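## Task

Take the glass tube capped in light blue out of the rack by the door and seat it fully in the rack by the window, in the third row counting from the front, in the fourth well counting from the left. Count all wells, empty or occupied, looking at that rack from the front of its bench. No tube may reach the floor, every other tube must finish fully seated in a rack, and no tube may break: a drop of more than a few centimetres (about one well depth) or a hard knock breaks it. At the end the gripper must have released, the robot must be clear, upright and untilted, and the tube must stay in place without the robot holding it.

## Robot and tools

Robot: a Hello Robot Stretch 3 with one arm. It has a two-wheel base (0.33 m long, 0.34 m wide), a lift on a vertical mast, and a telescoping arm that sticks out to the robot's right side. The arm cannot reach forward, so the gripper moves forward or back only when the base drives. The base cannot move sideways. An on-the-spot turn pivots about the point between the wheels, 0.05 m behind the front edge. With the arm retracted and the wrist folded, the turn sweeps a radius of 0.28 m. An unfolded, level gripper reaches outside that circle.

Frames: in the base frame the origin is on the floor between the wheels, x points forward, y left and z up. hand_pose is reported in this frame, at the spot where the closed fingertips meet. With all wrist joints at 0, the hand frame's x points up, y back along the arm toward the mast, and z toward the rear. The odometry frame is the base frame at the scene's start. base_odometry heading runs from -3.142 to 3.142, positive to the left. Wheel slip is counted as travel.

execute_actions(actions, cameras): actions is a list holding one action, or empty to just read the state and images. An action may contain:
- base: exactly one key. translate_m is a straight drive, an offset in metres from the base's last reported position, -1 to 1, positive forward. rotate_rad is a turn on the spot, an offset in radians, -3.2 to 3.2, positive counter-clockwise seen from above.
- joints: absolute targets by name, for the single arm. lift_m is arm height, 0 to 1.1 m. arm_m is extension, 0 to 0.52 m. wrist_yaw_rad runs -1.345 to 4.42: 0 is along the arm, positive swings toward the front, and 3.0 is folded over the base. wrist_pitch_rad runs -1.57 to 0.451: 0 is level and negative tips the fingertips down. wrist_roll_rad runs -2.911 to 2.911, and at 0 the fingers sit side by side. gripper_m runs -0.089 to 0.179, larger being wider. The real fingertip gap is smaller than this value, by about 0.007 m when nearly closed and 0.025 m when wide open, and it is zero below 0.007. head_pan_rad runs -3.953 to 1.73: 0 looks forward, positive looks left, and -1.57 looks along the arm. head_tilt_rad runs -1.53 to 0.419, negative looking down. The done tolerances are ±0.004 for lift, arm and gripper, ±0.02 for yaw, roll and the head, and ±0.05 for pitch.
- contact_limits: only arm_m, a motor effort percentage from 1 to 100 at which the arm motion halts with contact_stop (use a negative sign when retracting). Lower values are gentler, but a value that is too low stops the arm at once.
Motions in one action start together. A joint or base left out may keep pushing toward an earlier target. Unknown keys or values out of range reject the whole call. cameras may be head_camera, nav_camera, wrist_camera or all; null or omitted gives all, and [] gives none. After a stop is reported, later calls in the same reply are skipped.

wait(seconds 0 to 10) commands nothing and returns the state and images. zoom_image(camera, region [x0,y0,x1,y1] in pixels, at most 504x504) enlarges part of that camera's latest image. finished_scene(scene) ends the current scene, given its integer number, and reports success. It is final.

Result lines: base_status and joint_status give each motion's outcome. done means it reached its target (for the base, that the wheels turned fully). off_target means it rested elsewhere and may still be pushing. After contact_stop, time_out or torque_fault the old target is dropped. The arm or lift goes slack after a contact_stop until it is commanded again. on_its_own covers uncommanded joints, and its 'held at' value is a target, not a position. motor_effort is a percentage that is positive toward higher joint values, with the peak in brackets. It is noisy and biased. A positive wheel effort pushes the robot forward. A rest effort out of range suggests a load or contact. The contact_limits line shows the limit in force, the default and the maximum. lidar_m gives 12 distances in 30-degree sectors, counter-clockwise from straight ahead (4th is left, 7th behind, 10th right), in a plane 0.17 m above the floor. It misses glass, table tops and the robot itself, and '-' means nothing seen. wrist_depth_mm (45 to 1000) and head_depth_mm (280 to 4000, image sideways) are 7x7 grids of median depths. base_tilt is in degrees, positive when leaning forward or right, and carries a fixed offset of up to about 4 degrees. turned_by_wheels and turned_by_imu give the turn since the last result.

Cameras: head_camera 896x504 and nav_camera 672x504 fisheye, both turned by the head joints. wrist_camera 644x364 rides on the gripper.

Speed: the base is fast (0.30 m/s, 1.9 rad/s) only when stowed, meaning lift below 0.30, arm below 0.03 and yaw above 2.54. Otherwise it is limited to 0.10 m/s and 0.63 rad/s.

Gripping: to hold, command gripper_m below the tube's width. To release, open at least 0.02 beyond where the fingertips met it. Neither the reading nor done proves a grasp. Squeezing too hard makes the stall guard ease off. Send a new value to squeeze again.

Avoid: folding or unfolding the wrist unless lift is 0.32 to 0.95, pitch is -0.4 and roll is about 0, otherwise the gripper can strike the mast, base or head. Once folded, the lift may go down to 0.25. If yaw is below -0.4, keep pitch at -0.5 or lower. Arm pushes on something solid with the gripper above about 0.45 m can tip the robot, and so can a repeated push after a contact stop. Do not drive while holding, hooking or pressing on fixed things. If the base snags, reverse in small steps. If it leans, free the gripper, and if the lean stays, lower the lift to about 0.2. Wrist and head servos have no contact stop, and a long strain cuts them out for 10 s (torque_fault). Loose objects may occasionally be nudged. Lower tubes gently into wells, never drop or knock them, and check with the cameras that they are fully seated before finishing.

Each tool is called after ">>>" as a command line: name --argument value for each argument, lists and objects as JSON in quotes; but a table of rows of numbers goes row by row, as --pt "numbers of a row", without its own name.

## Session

>>> execute_actions --actions '[]'

Scene clock: 0.00 s.
base_odometry: x=+0.000 y=+0.000 heading=+0.000 (m, m, rad; odometry frame)
turned_by_wheels: +0.000 (rad since the last result)
turned_by_imu: +0.000 (rad since the last result)
base_tilt: forward=+1.3 right=+0.9 (deg)
lidar_m: 1.78 1.82 2.12 1.90 2.34 1.02 0.97 0.99 1.30 2.02 1.53 2.30
head_depth_mm: 1855 2155 2178 2169 2189 2169 2163 / 1875 1718 1712 1734 1748 1752 1883 / 1894 1715 1723 1743 1750 1764 1759 / 1921 1729 1735 1746 1758 1761 1762 / 1930 1733 1741 1747 1758 1761 1774 / 1951 1745 1744 1757 1769 1773 1778 / 1975 2187 2203 2206 2247 2236 1934
base_status: not commanded
joint_positions: lift_m=+0.363 arm_m=+0.002 wrist_yaw_rad=+3.084 wrist_pitch_rad=-0.521 wrist_roll_rad=+0.002 gripper_m=+0.037 head_pan_rad=+0.013 head_tilt_rad=+0.016
joint_status: not commanded
motor_effort: left_wheel=+1 right_wheel=-1 lift_m=+21 arm_m=-1 wrist_yaw_rad=+0 wrist_pitch_rad=+6 wrist_roll_rad=+0 gripper_m=+0 head_pan_rad=+0 head_tilt_rad=+1 (%)
hand_pose: x=-0.0090 y=+0.0630 z=+0.3535 quat_wxyz=(+0.202, +0.689, +0.162, +0.677) (m; base frame)
wrist_depth_mm: - - - - - - - / - - - - - - - / 798 826 - 870 894 888 945 / 693 700 722 718 733 735 744 / 594 592 601 609 629 618 651 / 515 537 - 555 553 548 563 / 465 - - - 480 491 489
pictures: head_camera (sideways: a quarter turn clockwise sets it upright), nav_camera (sideways: a quarter turn counterclockwise sets it upright), wrist_camera
Images, in order (width x height): head_camera 896x504, nav_camera 672x504, wrist_camera 644x364.

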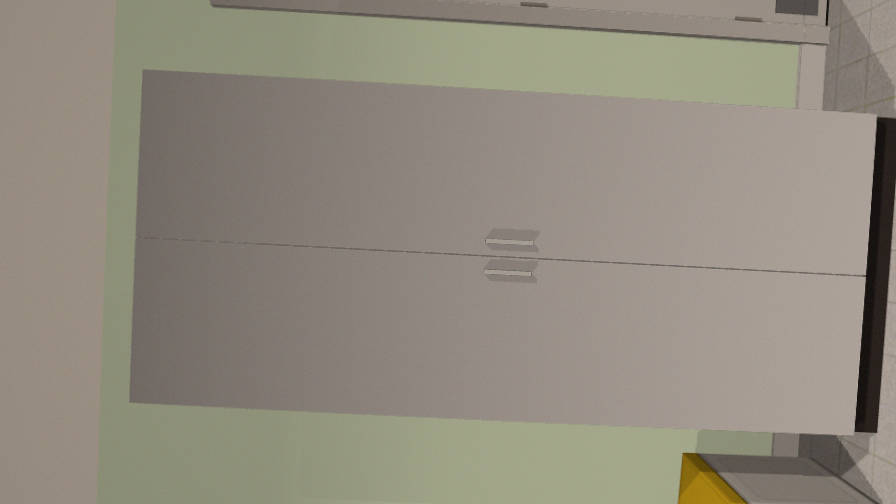

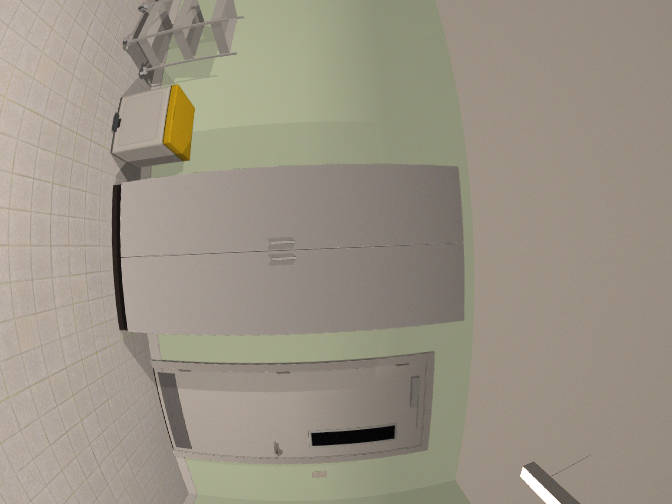

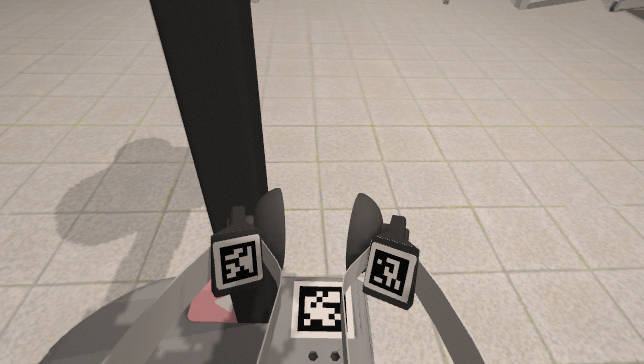

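>>> execute_actions --actions '[{"joints":{"head_pan_rad":-1.57,"head_tilt_rad":-0.3}}]' --cameras '["head_camera","nav_camera"]'

>>> execute_actions --actions '[{"joints":{"head_pan_rad":-3.3}}]' --cameras '["head_camera","nav_camera"]'

>>> execute_actions --actions '[{"joints":{"head_pan_rad":1.57}}]' --cameras '["head_camera","nav_camera"]'

Scene clock: 1.97 s.
base_odometry: x=+0.000 y=+0.000 heading=+0.000 (m, m, rad; odometry frame)
turned_by_wheels: +0.000 (rad since the last result)
turned_by_imu: +0.000 (rad since the last result)
base_tilt: forward=+1.2 right=+0.9 (deg)
lidar_m: 1.78 1.81 2.12 1.90 2.33 1.02 0.97 0.99 1.31 2.02 1.54 2.31
head_depth_mm: 1774 1904 2045 1719 2287 1870 1462 / 1778 1916 2042 1698 2317 1869 1460 / 1811 1930 2041 1601 2302 1859 1456 / 1799 1941 2059 1666 2327 1844 1457 / 1791 1934 2078 1661 2307 1843 1448 / 1809 1946 2087 1649 2345 1838 1440 / 1822 1927 2082 1633 2355 1826 1437
base_status: not commanded
joint_positions: lift_m=+0.363 arm_m=+0.002 wrist_yaw_rad=+3.084 wrist_pitch_rad=-0.521 wrist_roll_rad=+0.002 gripper_m=+0.037 head_pan_rad=-1.563 head_tilt_rad=-0.296
joint_status: all done
motor_effort: left_wheel=+0(1) right_wheel=+0(0) lift_m=+21(21) arm_m=-1(2) wrist_yaw_rad=+0(0) wrist_pitch_rad=+6(6) wrist_roll_rad=+0(0) gripper_m=+0(1) head_pan_rad=-5(63) head_tilt_rad=-3(27) (%)
hand_pose: x=-0.0090 y=+0.0630 z=+0.3535 quat_wxyz=(+0.202, +0.689, +0.162, +0.677) (m; base frame)
wrist_depth_mm: - - - - - - - / - - - - - - - / 814 817 - 887 880 915 933 / 670 702 702 728 728 768 746 / 588 598 613 625 634 626 645 / 515 532 - 552 543 544 553 / 470 - - - 474 495 484
pictures: head_camera (sideways: a quarter turn clockwise sets it upright), nav_camera (sideways: a quarter turn counterclockwise sets it upright)
Images, in order (width x height): head_camera 896x504, nav_camera 672x504.

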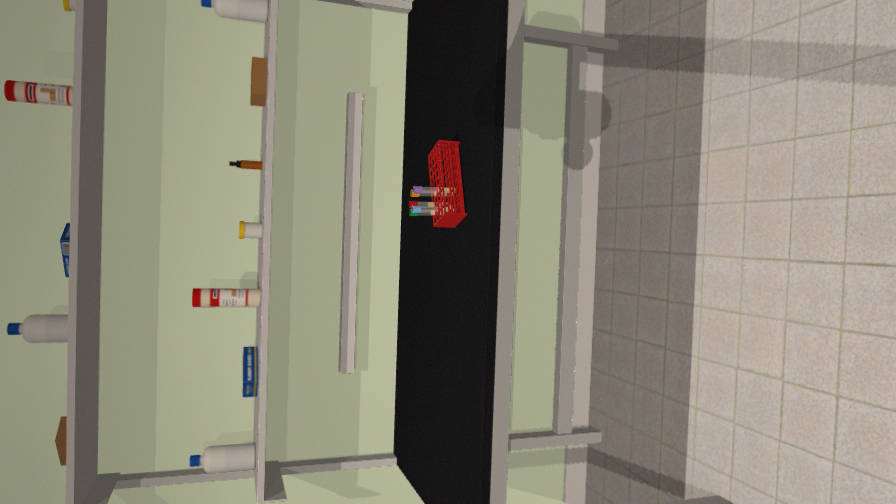

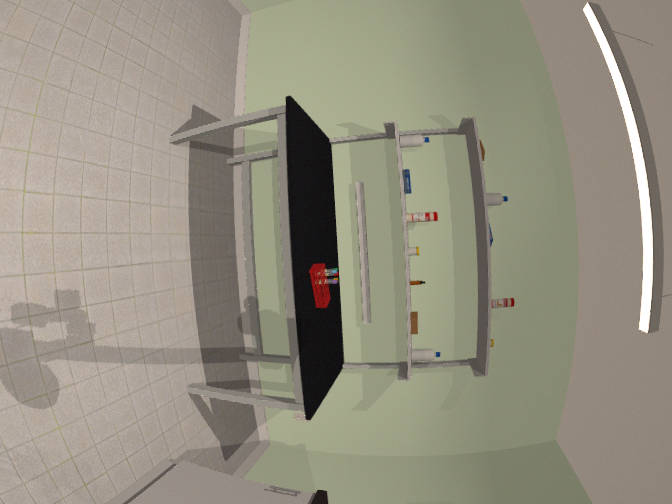

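Scene clock: 3.33 s.
base_odometry: x=+0.000 y=+0.000 heading=+0.000 (m, m, rad; odometry frame)
turned_by_wheels: +0.000 (rad since the last result)
turned_by_imu: +0.000 (rad since the last result)
base_tilt: forward=+1.3 right=+0.9 (deg)
lidar_m: 1.78 1.82 2.12 1.90 2.33 1.02 0.97 0.99 1.30 2.02 1.54 2.31
head_depth_mm: 1093 1169 1292 1121 1127 1230 1375 / 1075 1156 1312 1119 1109 1212 1332 / 1059 1161 1526 1218 1086 1185 1327 / 1052 1219 1528 1210 1078 1160 1274 / 1042 1290 1506 1196 1056 1141 1250 / 1032 1361 1481 1192 1039 1123 1225 / 1013 1378 1465 1180 1022 1101 1203
base_status: not commanded
joint_positions: lift_m=+0.363 arm_m=+0.002 wrist_yaw_rad=+3.084 wrist_pitch_rad=-0.521 wrist_roll_rad=+0.002 gripper_m=+0.037 head_pan_rad=-3.293 head_tilt_rad=-0.296
joint_status: all done
motor_effort: left_wheel=+1(0) right_wheel=+1(0) lift_m=+21(21) arm_m=-1(1) wrist_yaw_rad=+1(0) wrist_pitch_rad=+6(6) wrist_roll_rad=+0(0) gripper_m=-1(0) head_pan_rad=-5(63) head_tilt_rad=-2(3) (%)
hand_pose: x=-0.0090 y=+0.0630 z=+0.3535 quat_wxyz=(+0.202, +0.689, +0.162, +0.677) (m; base frame)
wrist_depth_mm: - - - - - - - / - - - - - - - / 846 821 - 868 878 914 911 / 667 692 696 708 737 741 773 / 595 596 606 627 639 626 644 / 512 533 - 554 563 547 563 / 470 - - - 474 486 487
pictures: head_camera (sideways: a quarter turn clockwise sets it upright), nav_camera (sideways: a quarter turn counterclockwise sets it upright)
Images, in order (width x height): head_camera 896x504, nav_camera 672x504.

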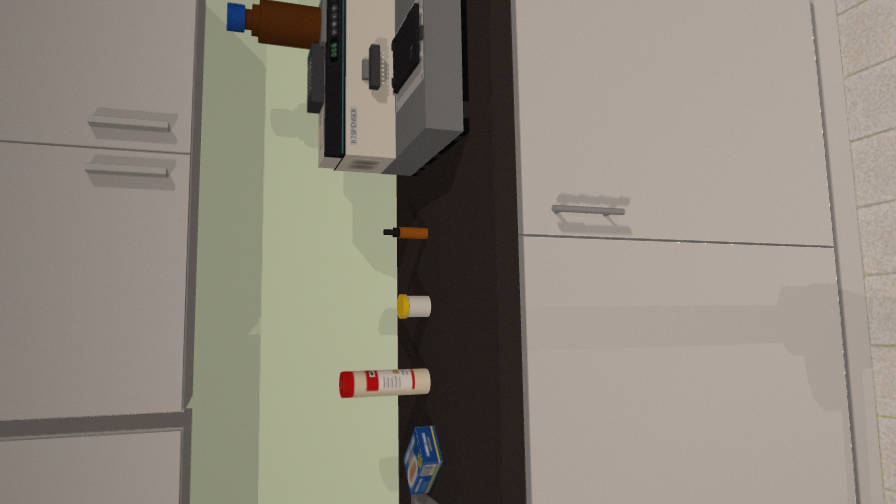

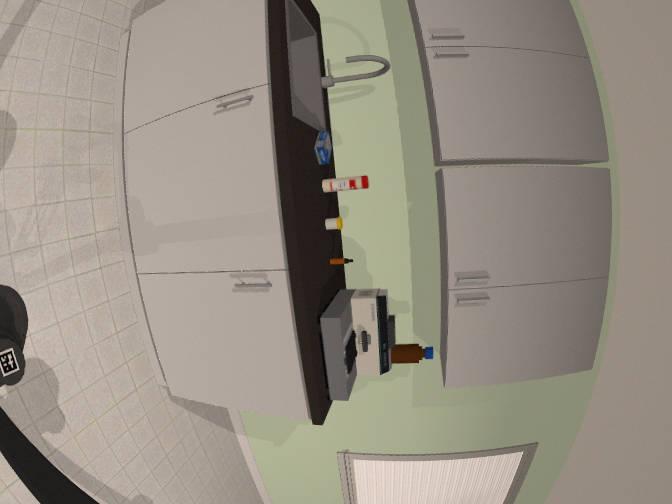

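Scene clock: 5.97 s.
base_odometry: x=+0.000 y=+0.000 heading=+0.000 (m, m, rad; odometry frame)
turned_by_wheels: +0.000 (rad since the last result)
turned_by_imu: +0.000 (rad since the last result)
base_tilt: forward=+1.3 right=+0.9 (deg)
lidar_m: 1.77 1.82 2.12 1.90 2.34 1.02 0.97 0.99 1.30 2.02 1.54 2.32
head_depth_mm: 2254 2438 2545 2750 2481 1874 1463 / 2243 2436 2541 2770 2565 1868 1459 / 2285 2425 2470 2811 2574 1868 1461 / 2278 2443 2558 2785 2522 1854 1448 / 2311 2435 2575 2773 2403 1845 1441 / 2322 2465 2641 2849 2514 1832 1438 / 2323 2476 2637 2837 2506 1832 1437
base_status: not commanded
joint_positions: lift_m=+0.363 arm_m=+0.002 wrist_yaw_rad=+3.084 wrist_pitch_rad=-0.521 wrist_roll_rad=+0.002 gripper_m=+0.037 head_pan_rad=+1.563 head_tilt_rad=-0.296
joint_status: all done
motor_effort: left_wheel=+0(0) right_wheel=+0(0) lift_m=+21(21) arm_m=-1(1) wrist_yaw_rad=+0(1) wrist_pitch_rad=+6(6) wrist_roll_rad=+0(0) gripper_m=+1(0) head_pan_rad=+5(62) head_tilt_rad=-3(3) (%)
hand_pose: x=-0.0090 y=+0.0630 z=+0.3535 quat_wxyz=(+0.202, +0.689, +0.162, +0.677) (m; base frame)
wrist_depth_mm: - - - - - - - / - - - - - - - / 850 819 - 856 885 928 922 / 697 705 724 709 726 746 761 / 589 599 603 612 639 631 639 / 520 532 - 553 553 544 554 / 471 - - - 470 488 489
pictures: head_camera (sideways: a quarter turn clockwise sets it upright), nav_camera (sideways: a quarter turn counterclockwise sets it upright)
Images, in order (width x height): head_camera 896x504, nav_camera 672x504.

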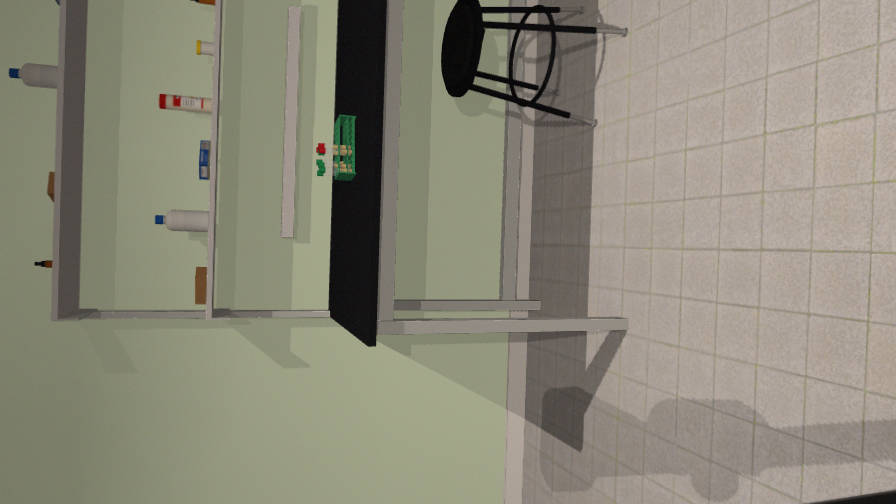

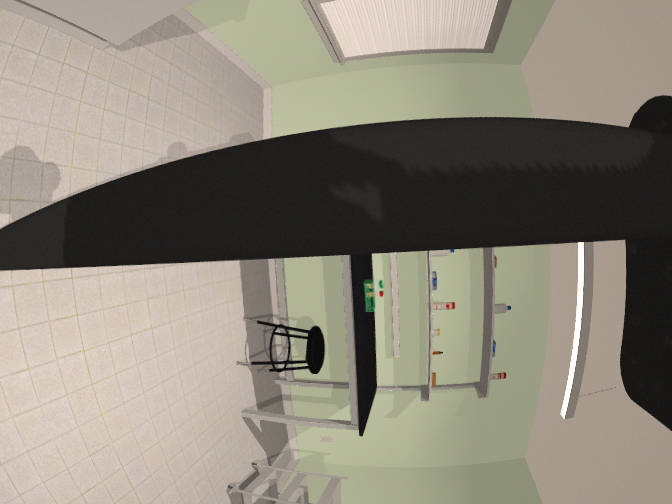

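>>> zoom_image --camera "head_camera" --region '[290,90,410,210]'

>>> execute_actions --actions '[{"joints":{"head_pan_rad":-1.57,"head_tilt_rad":-0.3},"base":{"rotate_rad":-1.6}}]' --cameras '["nav_camera"]'

Region (290, 90, 410, 210) of head_camera's 896x504 image, scaled by 4.200, with more detail than that image has.

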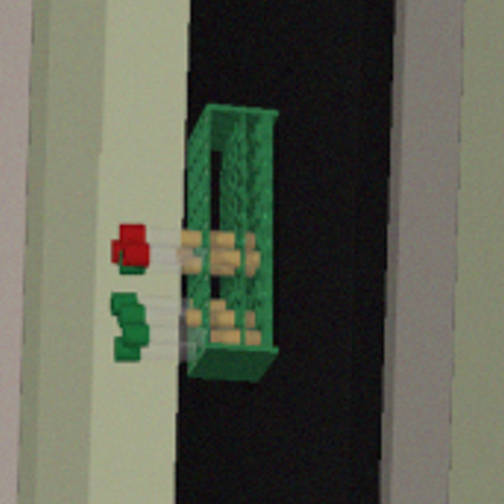

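Scene clock: 11.10 s.
base_odometry: x=+0.000 y=+0.000 heading=-1.600 (m, m, rad; odometry frame)
turned_by_wheels: -1.600 (rad since the last result)
turned_by_imu: -1.625 (rad since the last result)
base_tilt: forward=+1.2 right=+0.9 (deg)
lidar_m: 2.02 1.54 2.34 1.77 1.80 2.12 1.90 2.43 1.03 0.96 0.98 1.27
head_depth_mm: 1036 1107 1475 1085 1051 1140 1244 / 1040 1123 1494 1237 1051 1139 1245 / 1039 1131 1506 1219 1051 1140 1246 / 1042 1190 1509 1220 1052 1139 1246 / 1050 1252 1495 1203 1052 1142 1253 / 1041 1323 1511 1195 1052 1140 1249 / 1040 1387 1518 1424 1048 1147 1248
base_status: done
joint_positions: lift_m=+0.363 arm_m=+0.002 wrist_yaw_rad=+3.084 wrist_pitch_rad=-0.521 wrist_roll_rad=+0.002 gripper_m=+0.037 head_pan_rad=-1.563 head_tilt_rad=-0.296
joint_status: all done
motor_effort: left_wheel=+4(8) right_wheel=-2(4) lift_m=+21(21) arm_m=-1(1) wrist_yaw_rad=+1(0) wrist_pitch_rad=+6(6) wrist_roll_rad=+0(0) gripper_m=+0(0) head_pan_rad=-5(63) head_tilt_rad=-3(2) (%)
hand_pose: x=-0.0090 y=+0.0630 z=+0.3535 quat_wxyz=(+0.202, +0.689, +0.162, +0.677) (m; base frame)
wrist_depth_mm: - - - - - - - / - - - - - - - / 838 841 - 847 867 899 901 / 674 697 699 716 741 744 745 / 584 600 605 605 645 641 640 / 524 542 - 556 557 548 549 / 469 - - - 479 480 489
pictures: nav_camera (sideways: a quarter turn counterclockwise sets it upright)
Images, in order (width x height): nav_camera 672x504.

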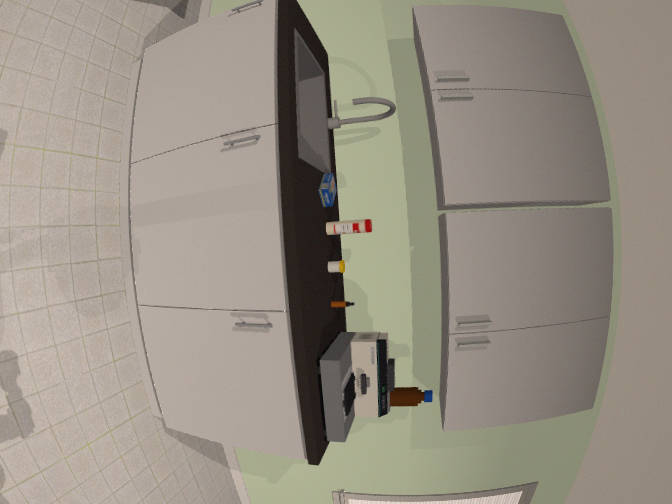

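>>> execute_actions --actions '[{"joints":{"head_pan_rad":0,"head_tilt_rad":-0.6},"base":{"translate_m":1.0}}]' --cameras '["head_camera"]'

Scene clock: 22.93 s.
base_odometry: x=-0.029 y=-1.000 heading=-1.600 (m, m, rad; odometry frame)
turned_by_wheels: +0.000 (rad since the last result)
turned_by_imu: +0.005 (rad since the last result)
base_tilt: forward=+1.3 right=+0.9 (deg)
lidar_m: 1.02 1.04 0.86 2.27 2.19 2.52 2.89 1.37 0.94 0.88 0.71 1.08
head_depth_mm: 872 1022 1132 904 707 580 1198 / 873 1017 1131 906 692 580 1200 / 790 1017 1133 906 688 580 1203 / 873 1019 1136 905 675 581 1200 / 706 1020 1136 907 697 581 1200 / 872 1020 1131 910 710 581 1200 / 804 1015 1130 904 709 580 1198
base_status: done
joint_positions: lift_m=+0.363 arm_m=+0.002 wrist_yaw_rad=+3.084 wrist_pitch_rad=-0.521 wrist_roll_rad=+0.002 gripper_m=+0.037 head_pan_rad=-0.007 head_tilt_rad=-0.592
joint_status: all done
motor_effort: left_wheel=+2(10) right_wheel=-2(2) lift_m=+20(21) arm_m=-1(1) wrist_yaw_rad=+1(0) wrist_pitch_rad=+6(6) wrist_roll_rad=+0(0) gripper_m=-1(0) head_pan_rad=+5(61) head_tilt_rad=-5(28) (%)
hand_pose: x=-0.0090 y=+0.0630 z=+0.3535 quat_wxyz=(+0.202, +0.689, +0.162, +0.677) (m; base frame)
wrist_depth_mm: - - - - - - - / - - - - - - - / 829 821 - 873 853 889 909 / 694 699 699 710 736 730 757 / 594 604 605 619 625 634 644 / 518 529 - 551 554 547 560 / 469 - - - 478 484 482
pictures: head_camera (sideways: a quarter turn clockwise sets it upright)
Images, in order (width x height): head_camera 896x504.

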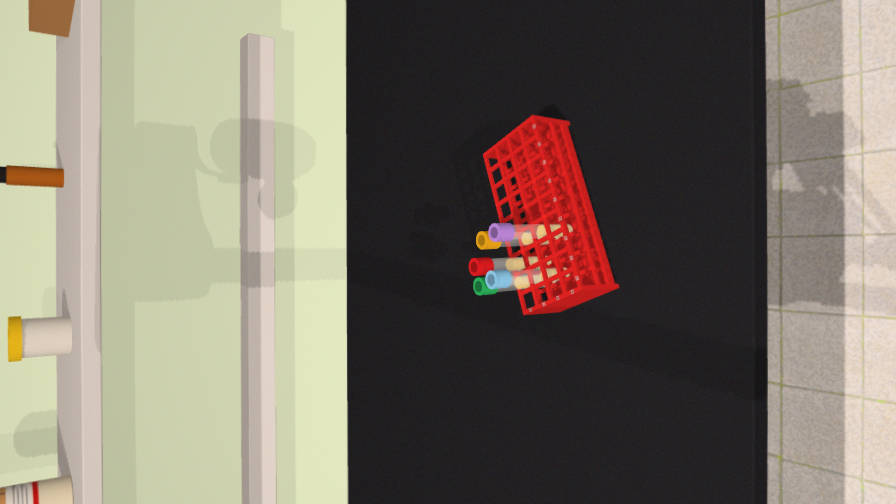

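>>> execute_actions --actions '[{"joints":{"head_pan_rad":-1.57,"head_tilt_rad":-0.75,"lift_m":0.9,"wrist_pitch_rad":-0.4},"base":{"rotate_rad":1.55}}]' --cameras '["head_camera"]'

>>> execute_actions --actions '[{"joints":{"wrist_yaw_rad":1.5}}]' --cameras '[]'

>>> execute_actions --actions '[{"joints":{"lift_m":0.95,"wrist_pitch_rad":0}}]' --cameras '[]'

>>> execute_actions --actions '[{"joints":{"wrist_yaw_rad":0}}]'

Scene clock: 30.87 s.
base_odometry: x=-0.029 y=-1.000 heading=-0.050 (m, m, rad; odometry frame)
turned_by_wheels: +1.550 (rad since the last result)
turned_by_imu: +1.575 (rad since the last result)
base_tilt: forward=+1.3 right=+0.9 (deg)
lidar_m: 2.28 1.95 2.52 3.11 1.40 0.94 0.88 0.71 1.09 1.02 1.04 0.86
head_depth_mm: 939 1080 934 744 656 - 1121 / 944 1083 938 725 635 - 1132 / 941 1078 941 706 636 - - / 942 1073 944 687 646 - 1135 / 941 1078 947 752 638 - 1137 / 938 1073 952 756 624 1286 1142 / 938 1072 956 756 627 1284 1140
base_status: done
joint_positions: lift_m=+0.900 arm_m=+0.002 wrist_yaw_rad=+3.084 wrist_pitch_rad=-0.420 wrist_roll_rad=+0.002 gripper_m=+0.037 head_pan_rad=-1.563 head_tilt_rad=-0.740
joint_status: all done
motor_effort: left_wheel=-3(8) right_wheel=+4(7) lift_m=+25(26) arm_m=-1(1) wrist_yaw_rad=+0(1) wrist_pitch_rad=+10(13) wrist_roll_rad=+0(0) gripper_m=+1(0) head_pan_rad=-5(63) head_tilt_rad=-6(22) (%)
hand_pose: x=-0.0082 y=+0.0768 z=+0.9118 quat_wxyz=(+0.168, +0.696, +0.127, +0.687) (m; base frame)
wrist_depth_mm: - - - - - - - / - - - - - - - / - - - - - - - / - - - - - - - / - - - - - - - / - - - - - - - / - - - - - - -
pictures: head_camera (sideways: a quarter turn clockwise sets it upright)
Images, in order (width x height): head_camera 896x504.

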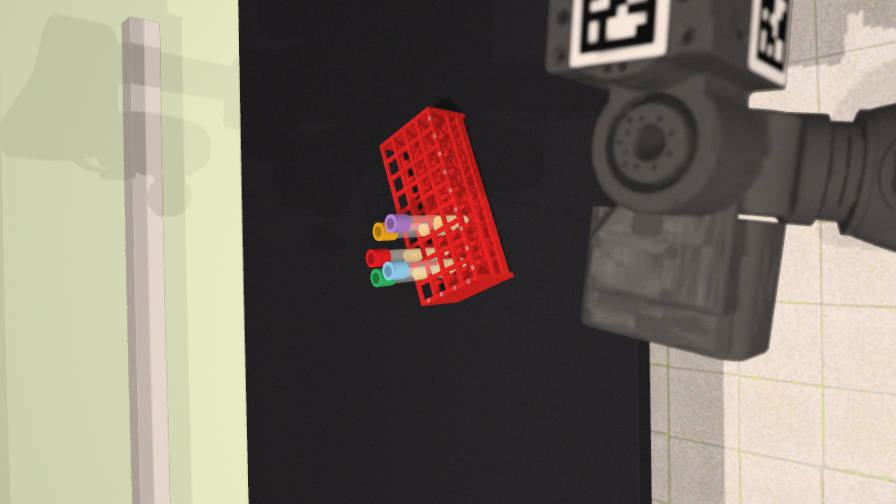

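Scene clock: 32.67 s.
base_odometry: x=-0.029 y=-1.000 heading=-0.050 (m, m, rad; odometry frame)
turned_by_wheels: +0.000 (rad since the last result)
turned_by_imu: +0.000 (rad since the last result)
base_tilt: forward=+1.3 right=+0.9 (deg)
lidar_m: 2.28 1.95 2.51 3.12 1.40 0.95 0.88 0.71 1.09 1.02 1.04 0.87
head_depth_mm: 940 1084 935 742 656 - 1121 / 939 1077 939 723 650 - 1101 / 941 1076 943 705 651 - 1104 / 940 1077 946 688 621 1370 1097 / 942 1074 948 752 622 1335 1102 / 938 1078 953 753 632 - 1098 / 937 1077 958 756 625 1244 1142
base_status: not commanded
joint_positions: lift_m=+0.900 arm_m=+0.002 wrist_yaw_rad=+1.502 wrist_pitch_rad=-0.420 wrist_roll_rad=+0.002 gripper_m=+0.037 head_pan_rad=-1.563 head_tilt_rad=-0.740
joint_status: all done
motor_effort: left_wheel=-3(3) right_wheel=+3(3) lift_m=+25(25) arm_m=-2(1) wrist_yaw_rad=-2(2) wrist_pitch_rad=+10(10) wrist_roll_rad=+0(0) gripper_m=+1(0) head_pan_rad=-5(4) head_tilt_rad=-5(5) (%)
hand_pose: x=+0.2022 y=-0.1624 z=+0.9118 quat_wxyz=(+0.606, +0.580, -0.405, +0.364) (m; base frame)
wrist_depth_mm: - - - - - - - / - - - - 811 823 856 / - - - - 585 588 633 / - - - - 493 467 482 / - - - - 406 383 392 / - - - - - 326 327 / - - - - - 287 287
pictures: none
No camera images: the call's "cameras" was empty. Leave "cameras" out to get every camera's image.

Scene clock: 33.97 s.
base_odometry: x=-0.029 y=-1.000 heading=-0.050 (m, m, rad; odometry frame)
turned_by_wheels: +0.000 (rad since the last result)
turned_by_imu: +0.000 (rad since the last result)
base_tilt: forward=+1.3 right=+1.0 (deg)
lidar_m: 2.28 1.96 2.51 3.12 1.40 0.95 0.88 0.71 1.09 1.02 1.03 0.86
head_depth_mm: 941 1082 936 790 - 1249 1132 / 942 1077 937 745 - - 1134 / 941 1077 941 708 - - 1137 / 940 1078 945 689 622 - 1137 / 939 1075 948 752 640 - 1130 / 939 1075 951 779 - - 1141 / 937 1075 958 757 - - 1138
base_status: not commanded
joint_positions: lift_m=+0.950 arm_m=+0.002 wrist_yaw_rad=+1.502 wrist_pitch_rad=-0.024 wrist_roll_rad=+0.002 gripper_m=+0.037 head_pan_rad=-1.563 head_tilt_rad=-0.740
joint_status: all done
motor_effort: left_wheel=-2(3) right_wheel=+4(3) lift_m=+24(31) arm_m=-2(1) wrist_yaw_rad=-2(2) wrist_pitch_rad=+11(11) wrist_roll_rad=+0(0) gripper_m=+0(0) head_pan_rad=-5(5) head_tilt_rad=-6(6) (%)
hand_pose: x=+0.2336 y=-0.1645 z=+1.0583 quat_wxyz=(+0.522, +0.489, -0.511, +0.476) (m; base frame)
wrist_depth_mm: - - - - - - - / - - - - - - 825 / - - - - - - - / - - - - - - - / - - - - - - 895 / - - - - 738 705 728 / - - - - 543 546 554
pictures: none
No camera images: the call's "cameras" was empty. Leave "cameras" out to get every camera's image.

Scene clock: 35.73 s.
base_odometry: x=-0.029 y=-1.000 heading=-0.050 (m, m, rad; odometry frame)
turned_by_wheels: +0.000 (rad since the last result)
turned_by_imu: +0.000 (rad since the last result)
base_tilt: forward=+1.2 right=+0.9 (deg)
lidar_m: 2.28 1.96 2.51 3.11 1.40 0.94 0.88 0.71 1.09 1.02 1.03 0.86
head_depth_mm: 942 1078 937 789 - - - / 939 1082 1014 - - - 1107 / 942 1080 1018 - - - 1129 / 938 1076 946 688 620 1309 1137 / 939 1078 947 753 623 1284 1139 / 936 1074 952 754 624 1281 1138 / 937 1075 954 756 626 1292 1141
base_status: not commanded
joint_positions: lift_m=+0.950 arm_m=+0.002 wrist_yaw_rad=+0.002 wrist_pitch_rad=-0.024 wrist_roll_rad=+0.002 gripper_m=+0.037 head_pan_rad=-1.563 head_tilt_rad=-0.740
joint_status: all done
motor_effort: left_wheel=-3(3) right_wheel=+3(3) lift_m=+25(25) arm_m=-2(2) wrist_yaw_rad=-2(3) wrist_pitch_rad=+11(11) wrist_roll_rad=+0(0) gripper_m=-1(0) head_pan_rad=-5(5) head_tilt_rad=-6(6) (%)
hand_pose: x=-0.0208 y=-0.4025 z=+1.0583 quat_wxyz=(+0.707, +0.009, -0.707, -0.008) (m; base frame)
wrist_depth_mm: 612 571 580 792 796 789 837 / 801 807 810 838 846 795 634 / 831 825 835 838 869 876 900 / 856 862 885 869 909 895 935 / 853 898 890 911 934 943 979 / 619 632 606 675 743 694 - / 499 505 492 530 541 558 564
pictures: head_camera (sideways: a quarter turn clockwise sets it upright), nav_camera (sideways: a quarter turn counterclockwise sets it upright), wrist_camera
Images, in order (width x height): head_camera 896x504, nav_camera 672x504, wrist_camera 644x364.

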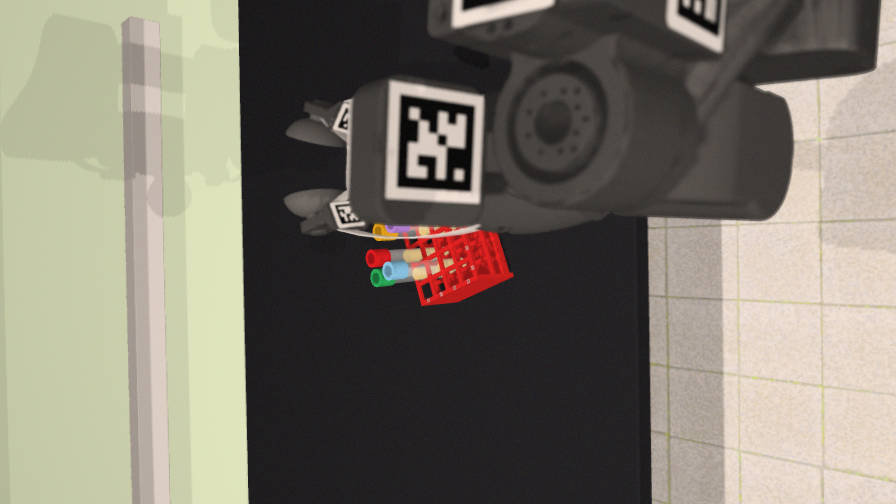

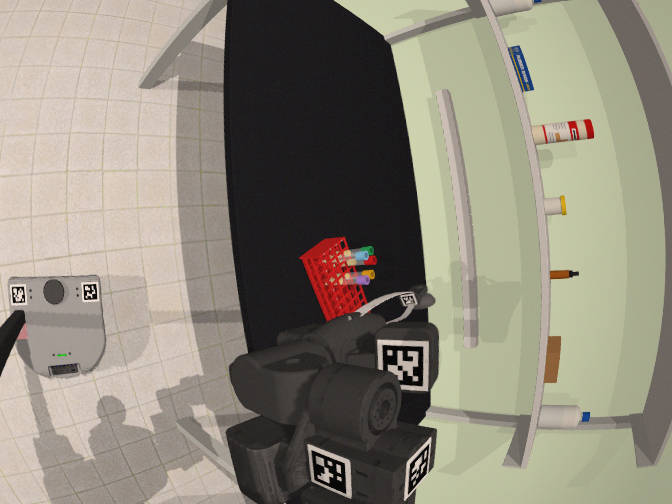

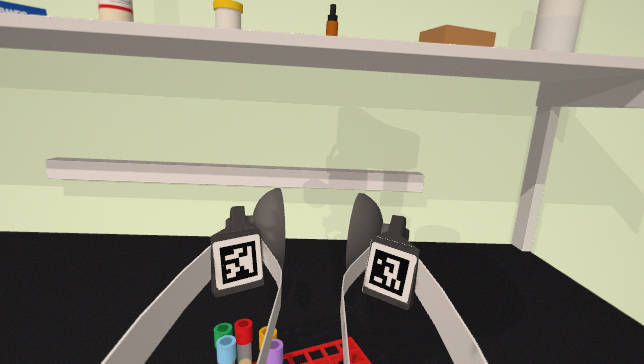

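>>> zoom_image --camera "head_camera" --region '[350,210,530,320]'

Region (350, 210, 530, 320) of head_camera's 896x504 image, scaled by 2.800, with more detail than that image has.

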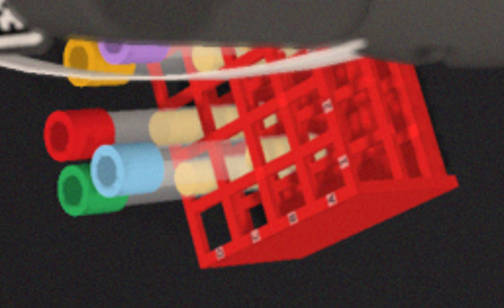

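>>> execute_actions --actions '[{"joints":{"wrist_yaw_rad":0.33,"wrist_pitch_rad":0.02,"lift_m":0.85,"gripper_m":0.04}}]' --cameras '["head_camera","wrist_camera"]'

Scene clock: 40.40 s.
base_odometry: x=-0.029 y=-1.000 heading=-0.050 (m, m, rad; odometry frame)
turned_by_wheels: +0.000 (rad since the last result)
turned_by_imu: +0.000 (rad since the last result)
base_tilt: forward=+1.2 right=+0.9 (deg)
lidar_m: 2.28 1.96 2.51 3.11 1.40 0.95 0.88 0.71 1.09 1.02 1.03 0.86
head_depth_mm: 941 1082 936 744 617 - - / 940 1080 940 724 618 - 1096 / 942 1080 941 707 619 - 1083 / 943 1076 945 687 - 1264 1139 / 939 1078 952 742 623 1284 1140 / 936 1080 952 755 623 1285 1140 / 936 1072 956 755 627 1288 1146
base_status: not commanded
joint_positions: lift_m=+0.850 arm_m=+0.002 wrist_yaw_rad=+0.328 wrist_pitch_rad=-0.003 wrist_roll_rad=+0.002 gripper_m=+0.040 head_pan_rad=-1.563 head_tilt_rad=-0.740
joint_status: all done
motor_effort: left_wheel=-2(3) right_wheel=+3(3) lift_m=+16(21) arm_m=-1(1) wrist_yaw_rad=+3(2) wrist_pitch_rad=+11(13) wrist_roll_rad=+0(0) gripper_m=+0(25) head_pan_rad=-5(5) head_tilt_rad=-6(6) (%)
hand_pose: x=+0.0610 y=-0.3895 z=+0.9640 quat_wxyz=(+0.698, +0.117, -0.698, +0.114) (m; base frame)
wrist_depth_mm: 776 844 782 741 689 655 619 / - 993 944 874 791 758 706 / - - 918 848 827 775 720 / - - 968 895 872 791 737 / 649 668 759 727 803 789 752 / 475 487 460 507 529 545 554 / 369 377 388 372 333 350 423
pictures: head_camera (sideways: a quarter turn clockwise sets it upright), wrist_camera
Images, in order (width x height): head_camera 896x504, wrist_camera 644x364.

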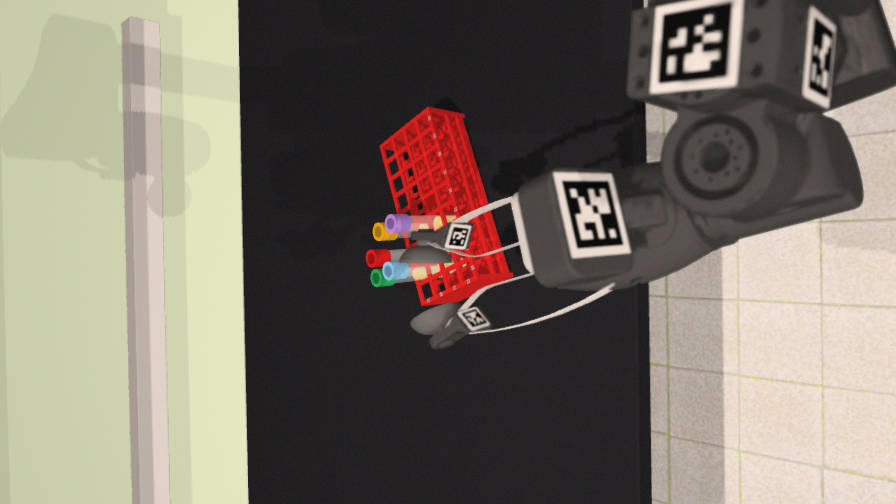

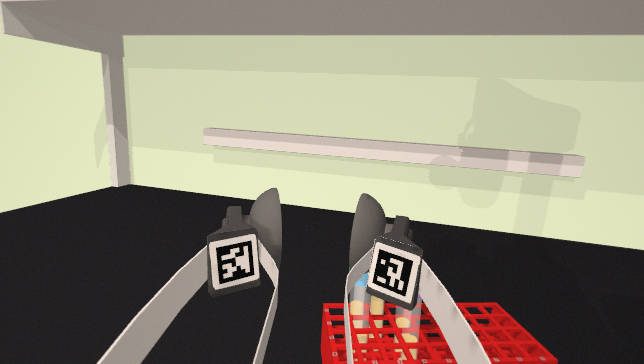

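>>> execute_actions --actions '[{"joints":{"arm_m":0.112},"contact_limits":{"arm_m":15}}]' --cameras '["head_camera","wrist_camera"]'

>>> zoom_image --camera "head_camera" --region '[300,190,460,350]'

Scene clock: 44.10 s.
base_odometry: x=-0.029 y=-1.000 heading=-0.050 (m, m, rad; odometry frame)
turned_by_wheels: +0.000 (rad since the last result)
turned_by_imu: +0.000 (rad since the last result)
base_tilt: forward=+1.3 right=+0.9 (deg)
lidar_m: 2.28 1.95 2.51 3.12 1.40 0.94 0.88 0.71 1.09 1.02 1.03 0.86
head_depth_mm: 945 1083 933 790 - 1299 1133 / 942 1081 936 749 - 1296 1132 / 941 1076 942 - - 1303 1137 / 941 1082 981 686 607 1308 1137 / 939 1076 983 750 623 1283 1137 / 939 1072 951 754 625 1284 1138 / 935 1075 957 755 627 1284 1142
base_status: not commanded
joint_positions: lift_m=+0.850 arm_m=+0.112 wrist_yaw_rad=+0.329 wrist_pitch_rad=-0.003 wrist_roll_rad=+0.002 gripper_m=+0.040 head_pan_rad=-1.563 head_tilt_rad=-0.740
joint_status: all done
motor_effort: left_wheel=-3(3) right_wheel=+3(3) lift_m=+16(16) arm_m=+6(7) wrist_yaw_rad=+1(3) wrist_pitch_rad=+11(11) wrist_roll_rad=+0(0) gripper_m=+1(0) head_pan_rad=-5(4) head_tilt_rad=-6(6) (%)
contact_limits: arm_m 15 (drawing in: default 30, maximum 49; extending or still: default 40, maximum 65)
hand_pose: x=+0.0613 y=-0.4990 z=+0.9640 quat_wxyz=(+0.697, +0.117, -0.698, +0.114) (m; base frame)
wrist_depth_mm: 763 830 762 726 688 633 602 / 958 860 822 767 693 666 630 / 989 926 831 761 718 682 647 / - 929 866 817 739 683 640 / 642 664 732 709 762 688 668 / 474 492 460 511 533 537 562 / 374 377 387 361 370 414 422
pictures: head_camera (sideways: a quarter turn clockwise sets it upright), wrist_camera
Images, in order (width x height): head_camera 896x504, wrist_camera 644x364.

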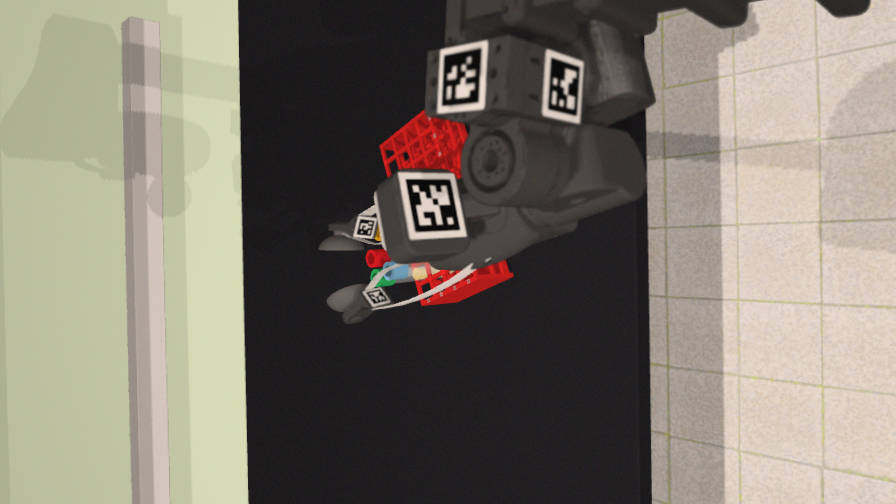

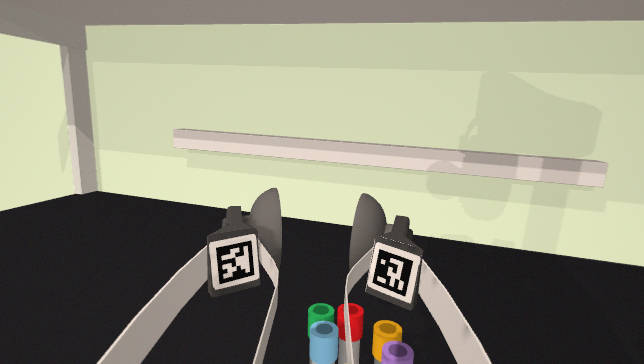

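Region (300, 190, 460, 350) of head_camera's 896x504 image, scaled by 3.150, with more detail than that image has.

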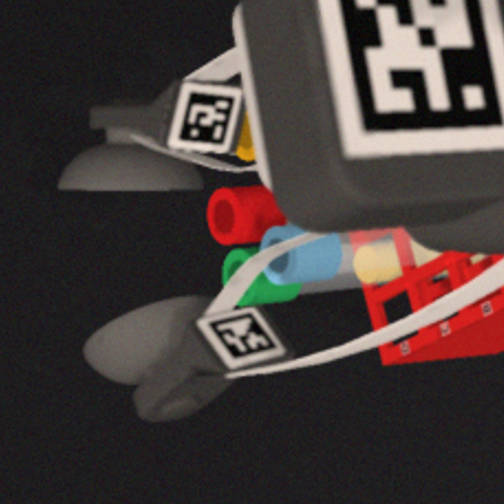

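>>> execute_actions --actions '[{"joints":{"lift_m":0.815}}]' --cameras '["head_camera","wrist_camera"]'

>>> zoom_image --camera "head_camera" --region '[300,190,460,350]'

Scene clock: 45.73 s.
base_odometry: x=-0.029 y=-1.000 heading=-0.050 (m, m, rad; odometry frame)
turned_by_wheels: +0.000 (rad since the last result)
turned_by_imu: +0.000 (rad since the last result)
base_tilt: forward=+1.3 right=+0.9 (deg)
lidar_m: 2.27 1.96 2.51 3.11 1.40 0.95 0.88 0.71 1.09 1.02 1.03 0.86
head_depth_mm: 943 1079 935 763 - 1276 1133 / 943 1079 938 737 - 1277 1137 / 939 1078 943 707 - 1275 1140 / 939 1080 945 692 607 1308 1139 / 938 1078 952 753 623 1282 1141 / 939 1077 952 755 624 1289 1142 / 938 1076 958 755 626 1285 1143
base_status: not commanded
joint_positions: lift_m=+0.815 arm_m=+0.112 wrist_yaw_rad=+0.329 wrist_pitch_rad=-0.003 wrist_roll_rad=+0.002 gripper_m=+0.040 head_pan_rad=-1.563 head_tilt_rad=-0.740
joint_status: all done
motor_effort: left_wheel=-2(2) right_wheel=+3(3) lift_m=+15(16) arm_m=+4(6) wrist_yaw_rad=+2(2) wrist_pitch_rad=+11(11) wrist_roll_rad=+0(0) gripper_m=+0(0) head_pan_rad=-5(5) head_tilt_rad=-6(5) (%)
hand_pose: x=+0.0613 y=-0.4990 z=+0.9291 quat_wxyz=(+0.697, +0.117, -0.698, +0.114) (m; base frame)
wrist_depth_mm: 852 845 777 743 688 649 610 / 955 888 814 747 713 673 625 / 989 924 827 759 694 658 627 / - 899 863 796 754 698 666 / 553 586 634 621 686 686 672 / 402 426 397 393 462 467 478 / 321 325 336 291 258 359 368
pictures: head_camera (sideways: a quarter turn clockwise sets it upright), wrist_camera
Images, in order (width x height): head_camera 896x504, wrist_camera 644x364.

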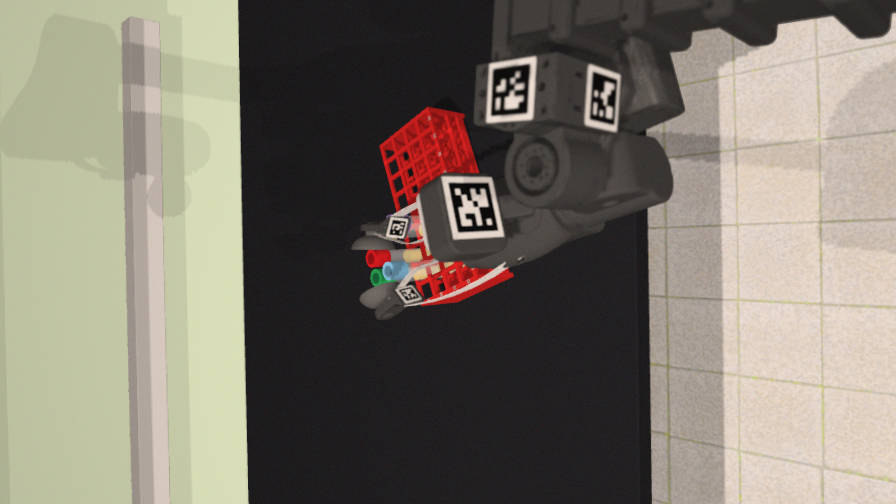

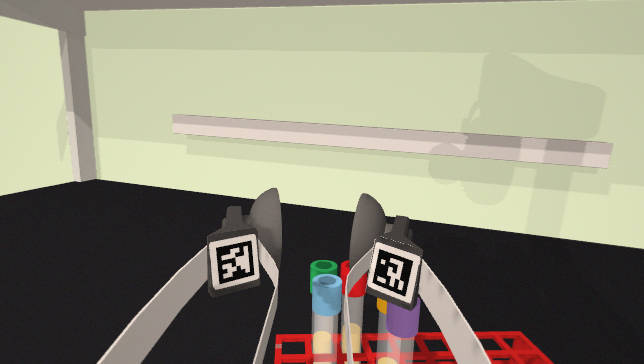

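Region (300, 190, 460, 350) of head_camera's 896x504 image, scaled by 3.150, with more detail than that image has.

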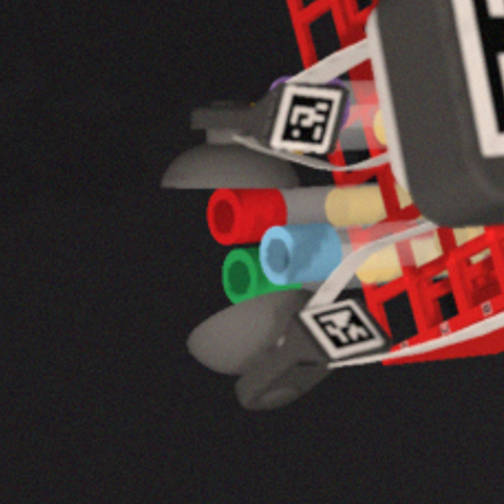

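>>> execute_actions --actions '[{"joints":{"arm_m":0.125,"gripper_m":0.035}}]' --cameras '[]'

>>> execute_actions --actions '[{"joints":{"lift_m":0.80}}]' --cameras '["head_camera","wrist_camera"]'

>>> zoom_image --camera "head_camera" --region '[300,190,460,350]'

Scene clock: 48.83 s.
base_odometry: x=-0.029 y=-1.000 heading=-0.050 (m, m, rad; odometry frame)
turned_by_wheels: +0.000 (rad since the last result)
turned_by_imu: +0.000 (rad since the last result)
base_tilt: forward=+1.3 right=+0.9 (deg)
lidar_m: 2.28 1.95 2.50 3.12 1.40 0.95 0.88 0.71 1.09 1.02 1.03 0.86
head_depth_mm: 941 1082 935 766 - 1301 1128 / 945 1079 939 743 - 1302 1131 / 940 1081 941 708 - 1306 1134 / 942 1077 944 691 607 1309 1136 / 942 1077 952 742 622 1283 1142 / 937 1078 949 755 624 1282 1143 / 937 1074 954 757 625 1284 1144
base_status: not commanded
joint_positions: lift_m=+0.815 arm_m=+0.125 wrist_yaw_rad=+0.329 wrist_pitch_rad=-0.003 wrist_roll_rad=+0.002 gripper_m=+0.035 head_pan_rad=-1.563 head_tilt_rad=-0.740
joint_status: all done
motor_effort: left_wheel=-3(2) right_wheel=+3(3) lift_m=+15(15) arm_m=+5(6) wrist_yaw_rad=+2(1) wrist_pitch_rad=+11(11) wrist_roll_rad=+0(0) gripper_m=+0(36) head_pan_rad=-5(5) head_tilt_rad=-6(6) (%)
hand_pose: x=+0.0613 y=-0.5120 z=+0.9291 quat_wxyz=(+0.697, +0.117, -0.698, +0.114) (m; base frame)
wrist_depth_mm: 837 831 767 727 676 634 605 / 949 857 792 747 688 654 619 / 977 860 806 748 685 647 640 / 897 911 846 781 748 690 645 / 573 573 645 616 670 668 643 / 407 418 396 225 457 469 486 / 323 323 333 311 247 358 361
pictures: none
No camera images: the call's "cameras" was empty. Leave "cameras" out to get every camera's image.

Scene clock: 49.67 s.
base_odometry: x=-0.029 y=-1.000 heading=-0.050 (m, m, rad; odometry frame)
turned_by_wheels: +0.000 (rad since the last result)
turned_by_imu: +0.000 (rad since the last result)
base_tilt: forward=+1.3 right=+0.9 (deg)
lidar_m: 2.28 1.95 2.52 3.12 1.39 0.95 0.88 0.71 1.09 1.02 1.03 0.86
head_depth_mm: 939 1080 933 754 - 1270 1131 / 943 1078 936 735 - 1276 1132 / 942 1078 942 707 - 1301 1137 / 939 1080 946 690 607 1313 1136 / 940 1080 950 742 623 1282 1141 / 937 1073 952 754 624 1280 1141 / 937 1074 958 758 626 1290 1144
base_status: not commanded
joint_positions: lift_m=+0.800 arm_m=+0.125 wrist_yaw_rad=+0.329 wrist_pitch_rad=-0.003 wrist_roll_rad=+0.002 gripper_m=+0.035 head_pan_rad=-1.563 head_tilt_rad=-0.740
joint_status: all done
motor_effort: left_wheel=-3(3) right_wheel=+3(3) lift_m=+16(13) arm_m=+5(5) wrist_yaw_rad=+1(1) wrist_pitch_rad=+11(11) wrist_roll_rad=+0(0) gripper_m=+0(1) head_pan_rad=-5(5) head_tilt_rad=-6(5) (%)
hand_pose: x=+0.0613 y=-0.5120 z=+0.9142 quat_wxyz=(+0.697, +0.117, -0.698, +0.114) (m; base frame)
wrist_depth_mm: 866 844 766 709 683 635 596 / 945 860 803 745 702 652 609 / 971 926 797 726 705 631 604 / 889 878 823 783 729 693 639 / 525 537 602 585 647 637 648 / 376 396 367 220 429 438 454 / 301 306 310 234 247 257 343
pictures: head_camera (sideways: a quarter turn clockwise sets it upright), wrist_camera
Images, in order (width x height): head_camera 896x504, wrist_camera 644x364.

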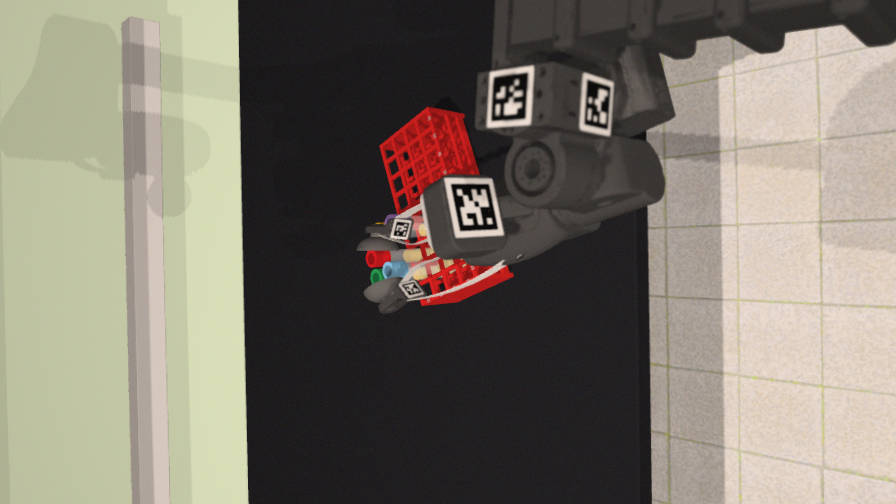

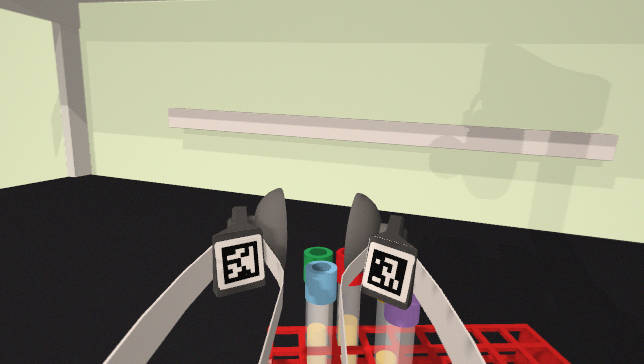

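Region (300, 190, 460, 350) of head_camera's 896x504 image, scaled by 3.150, with more detail than that image has.

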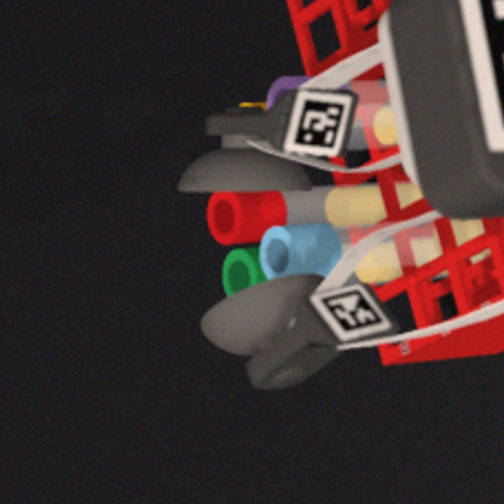

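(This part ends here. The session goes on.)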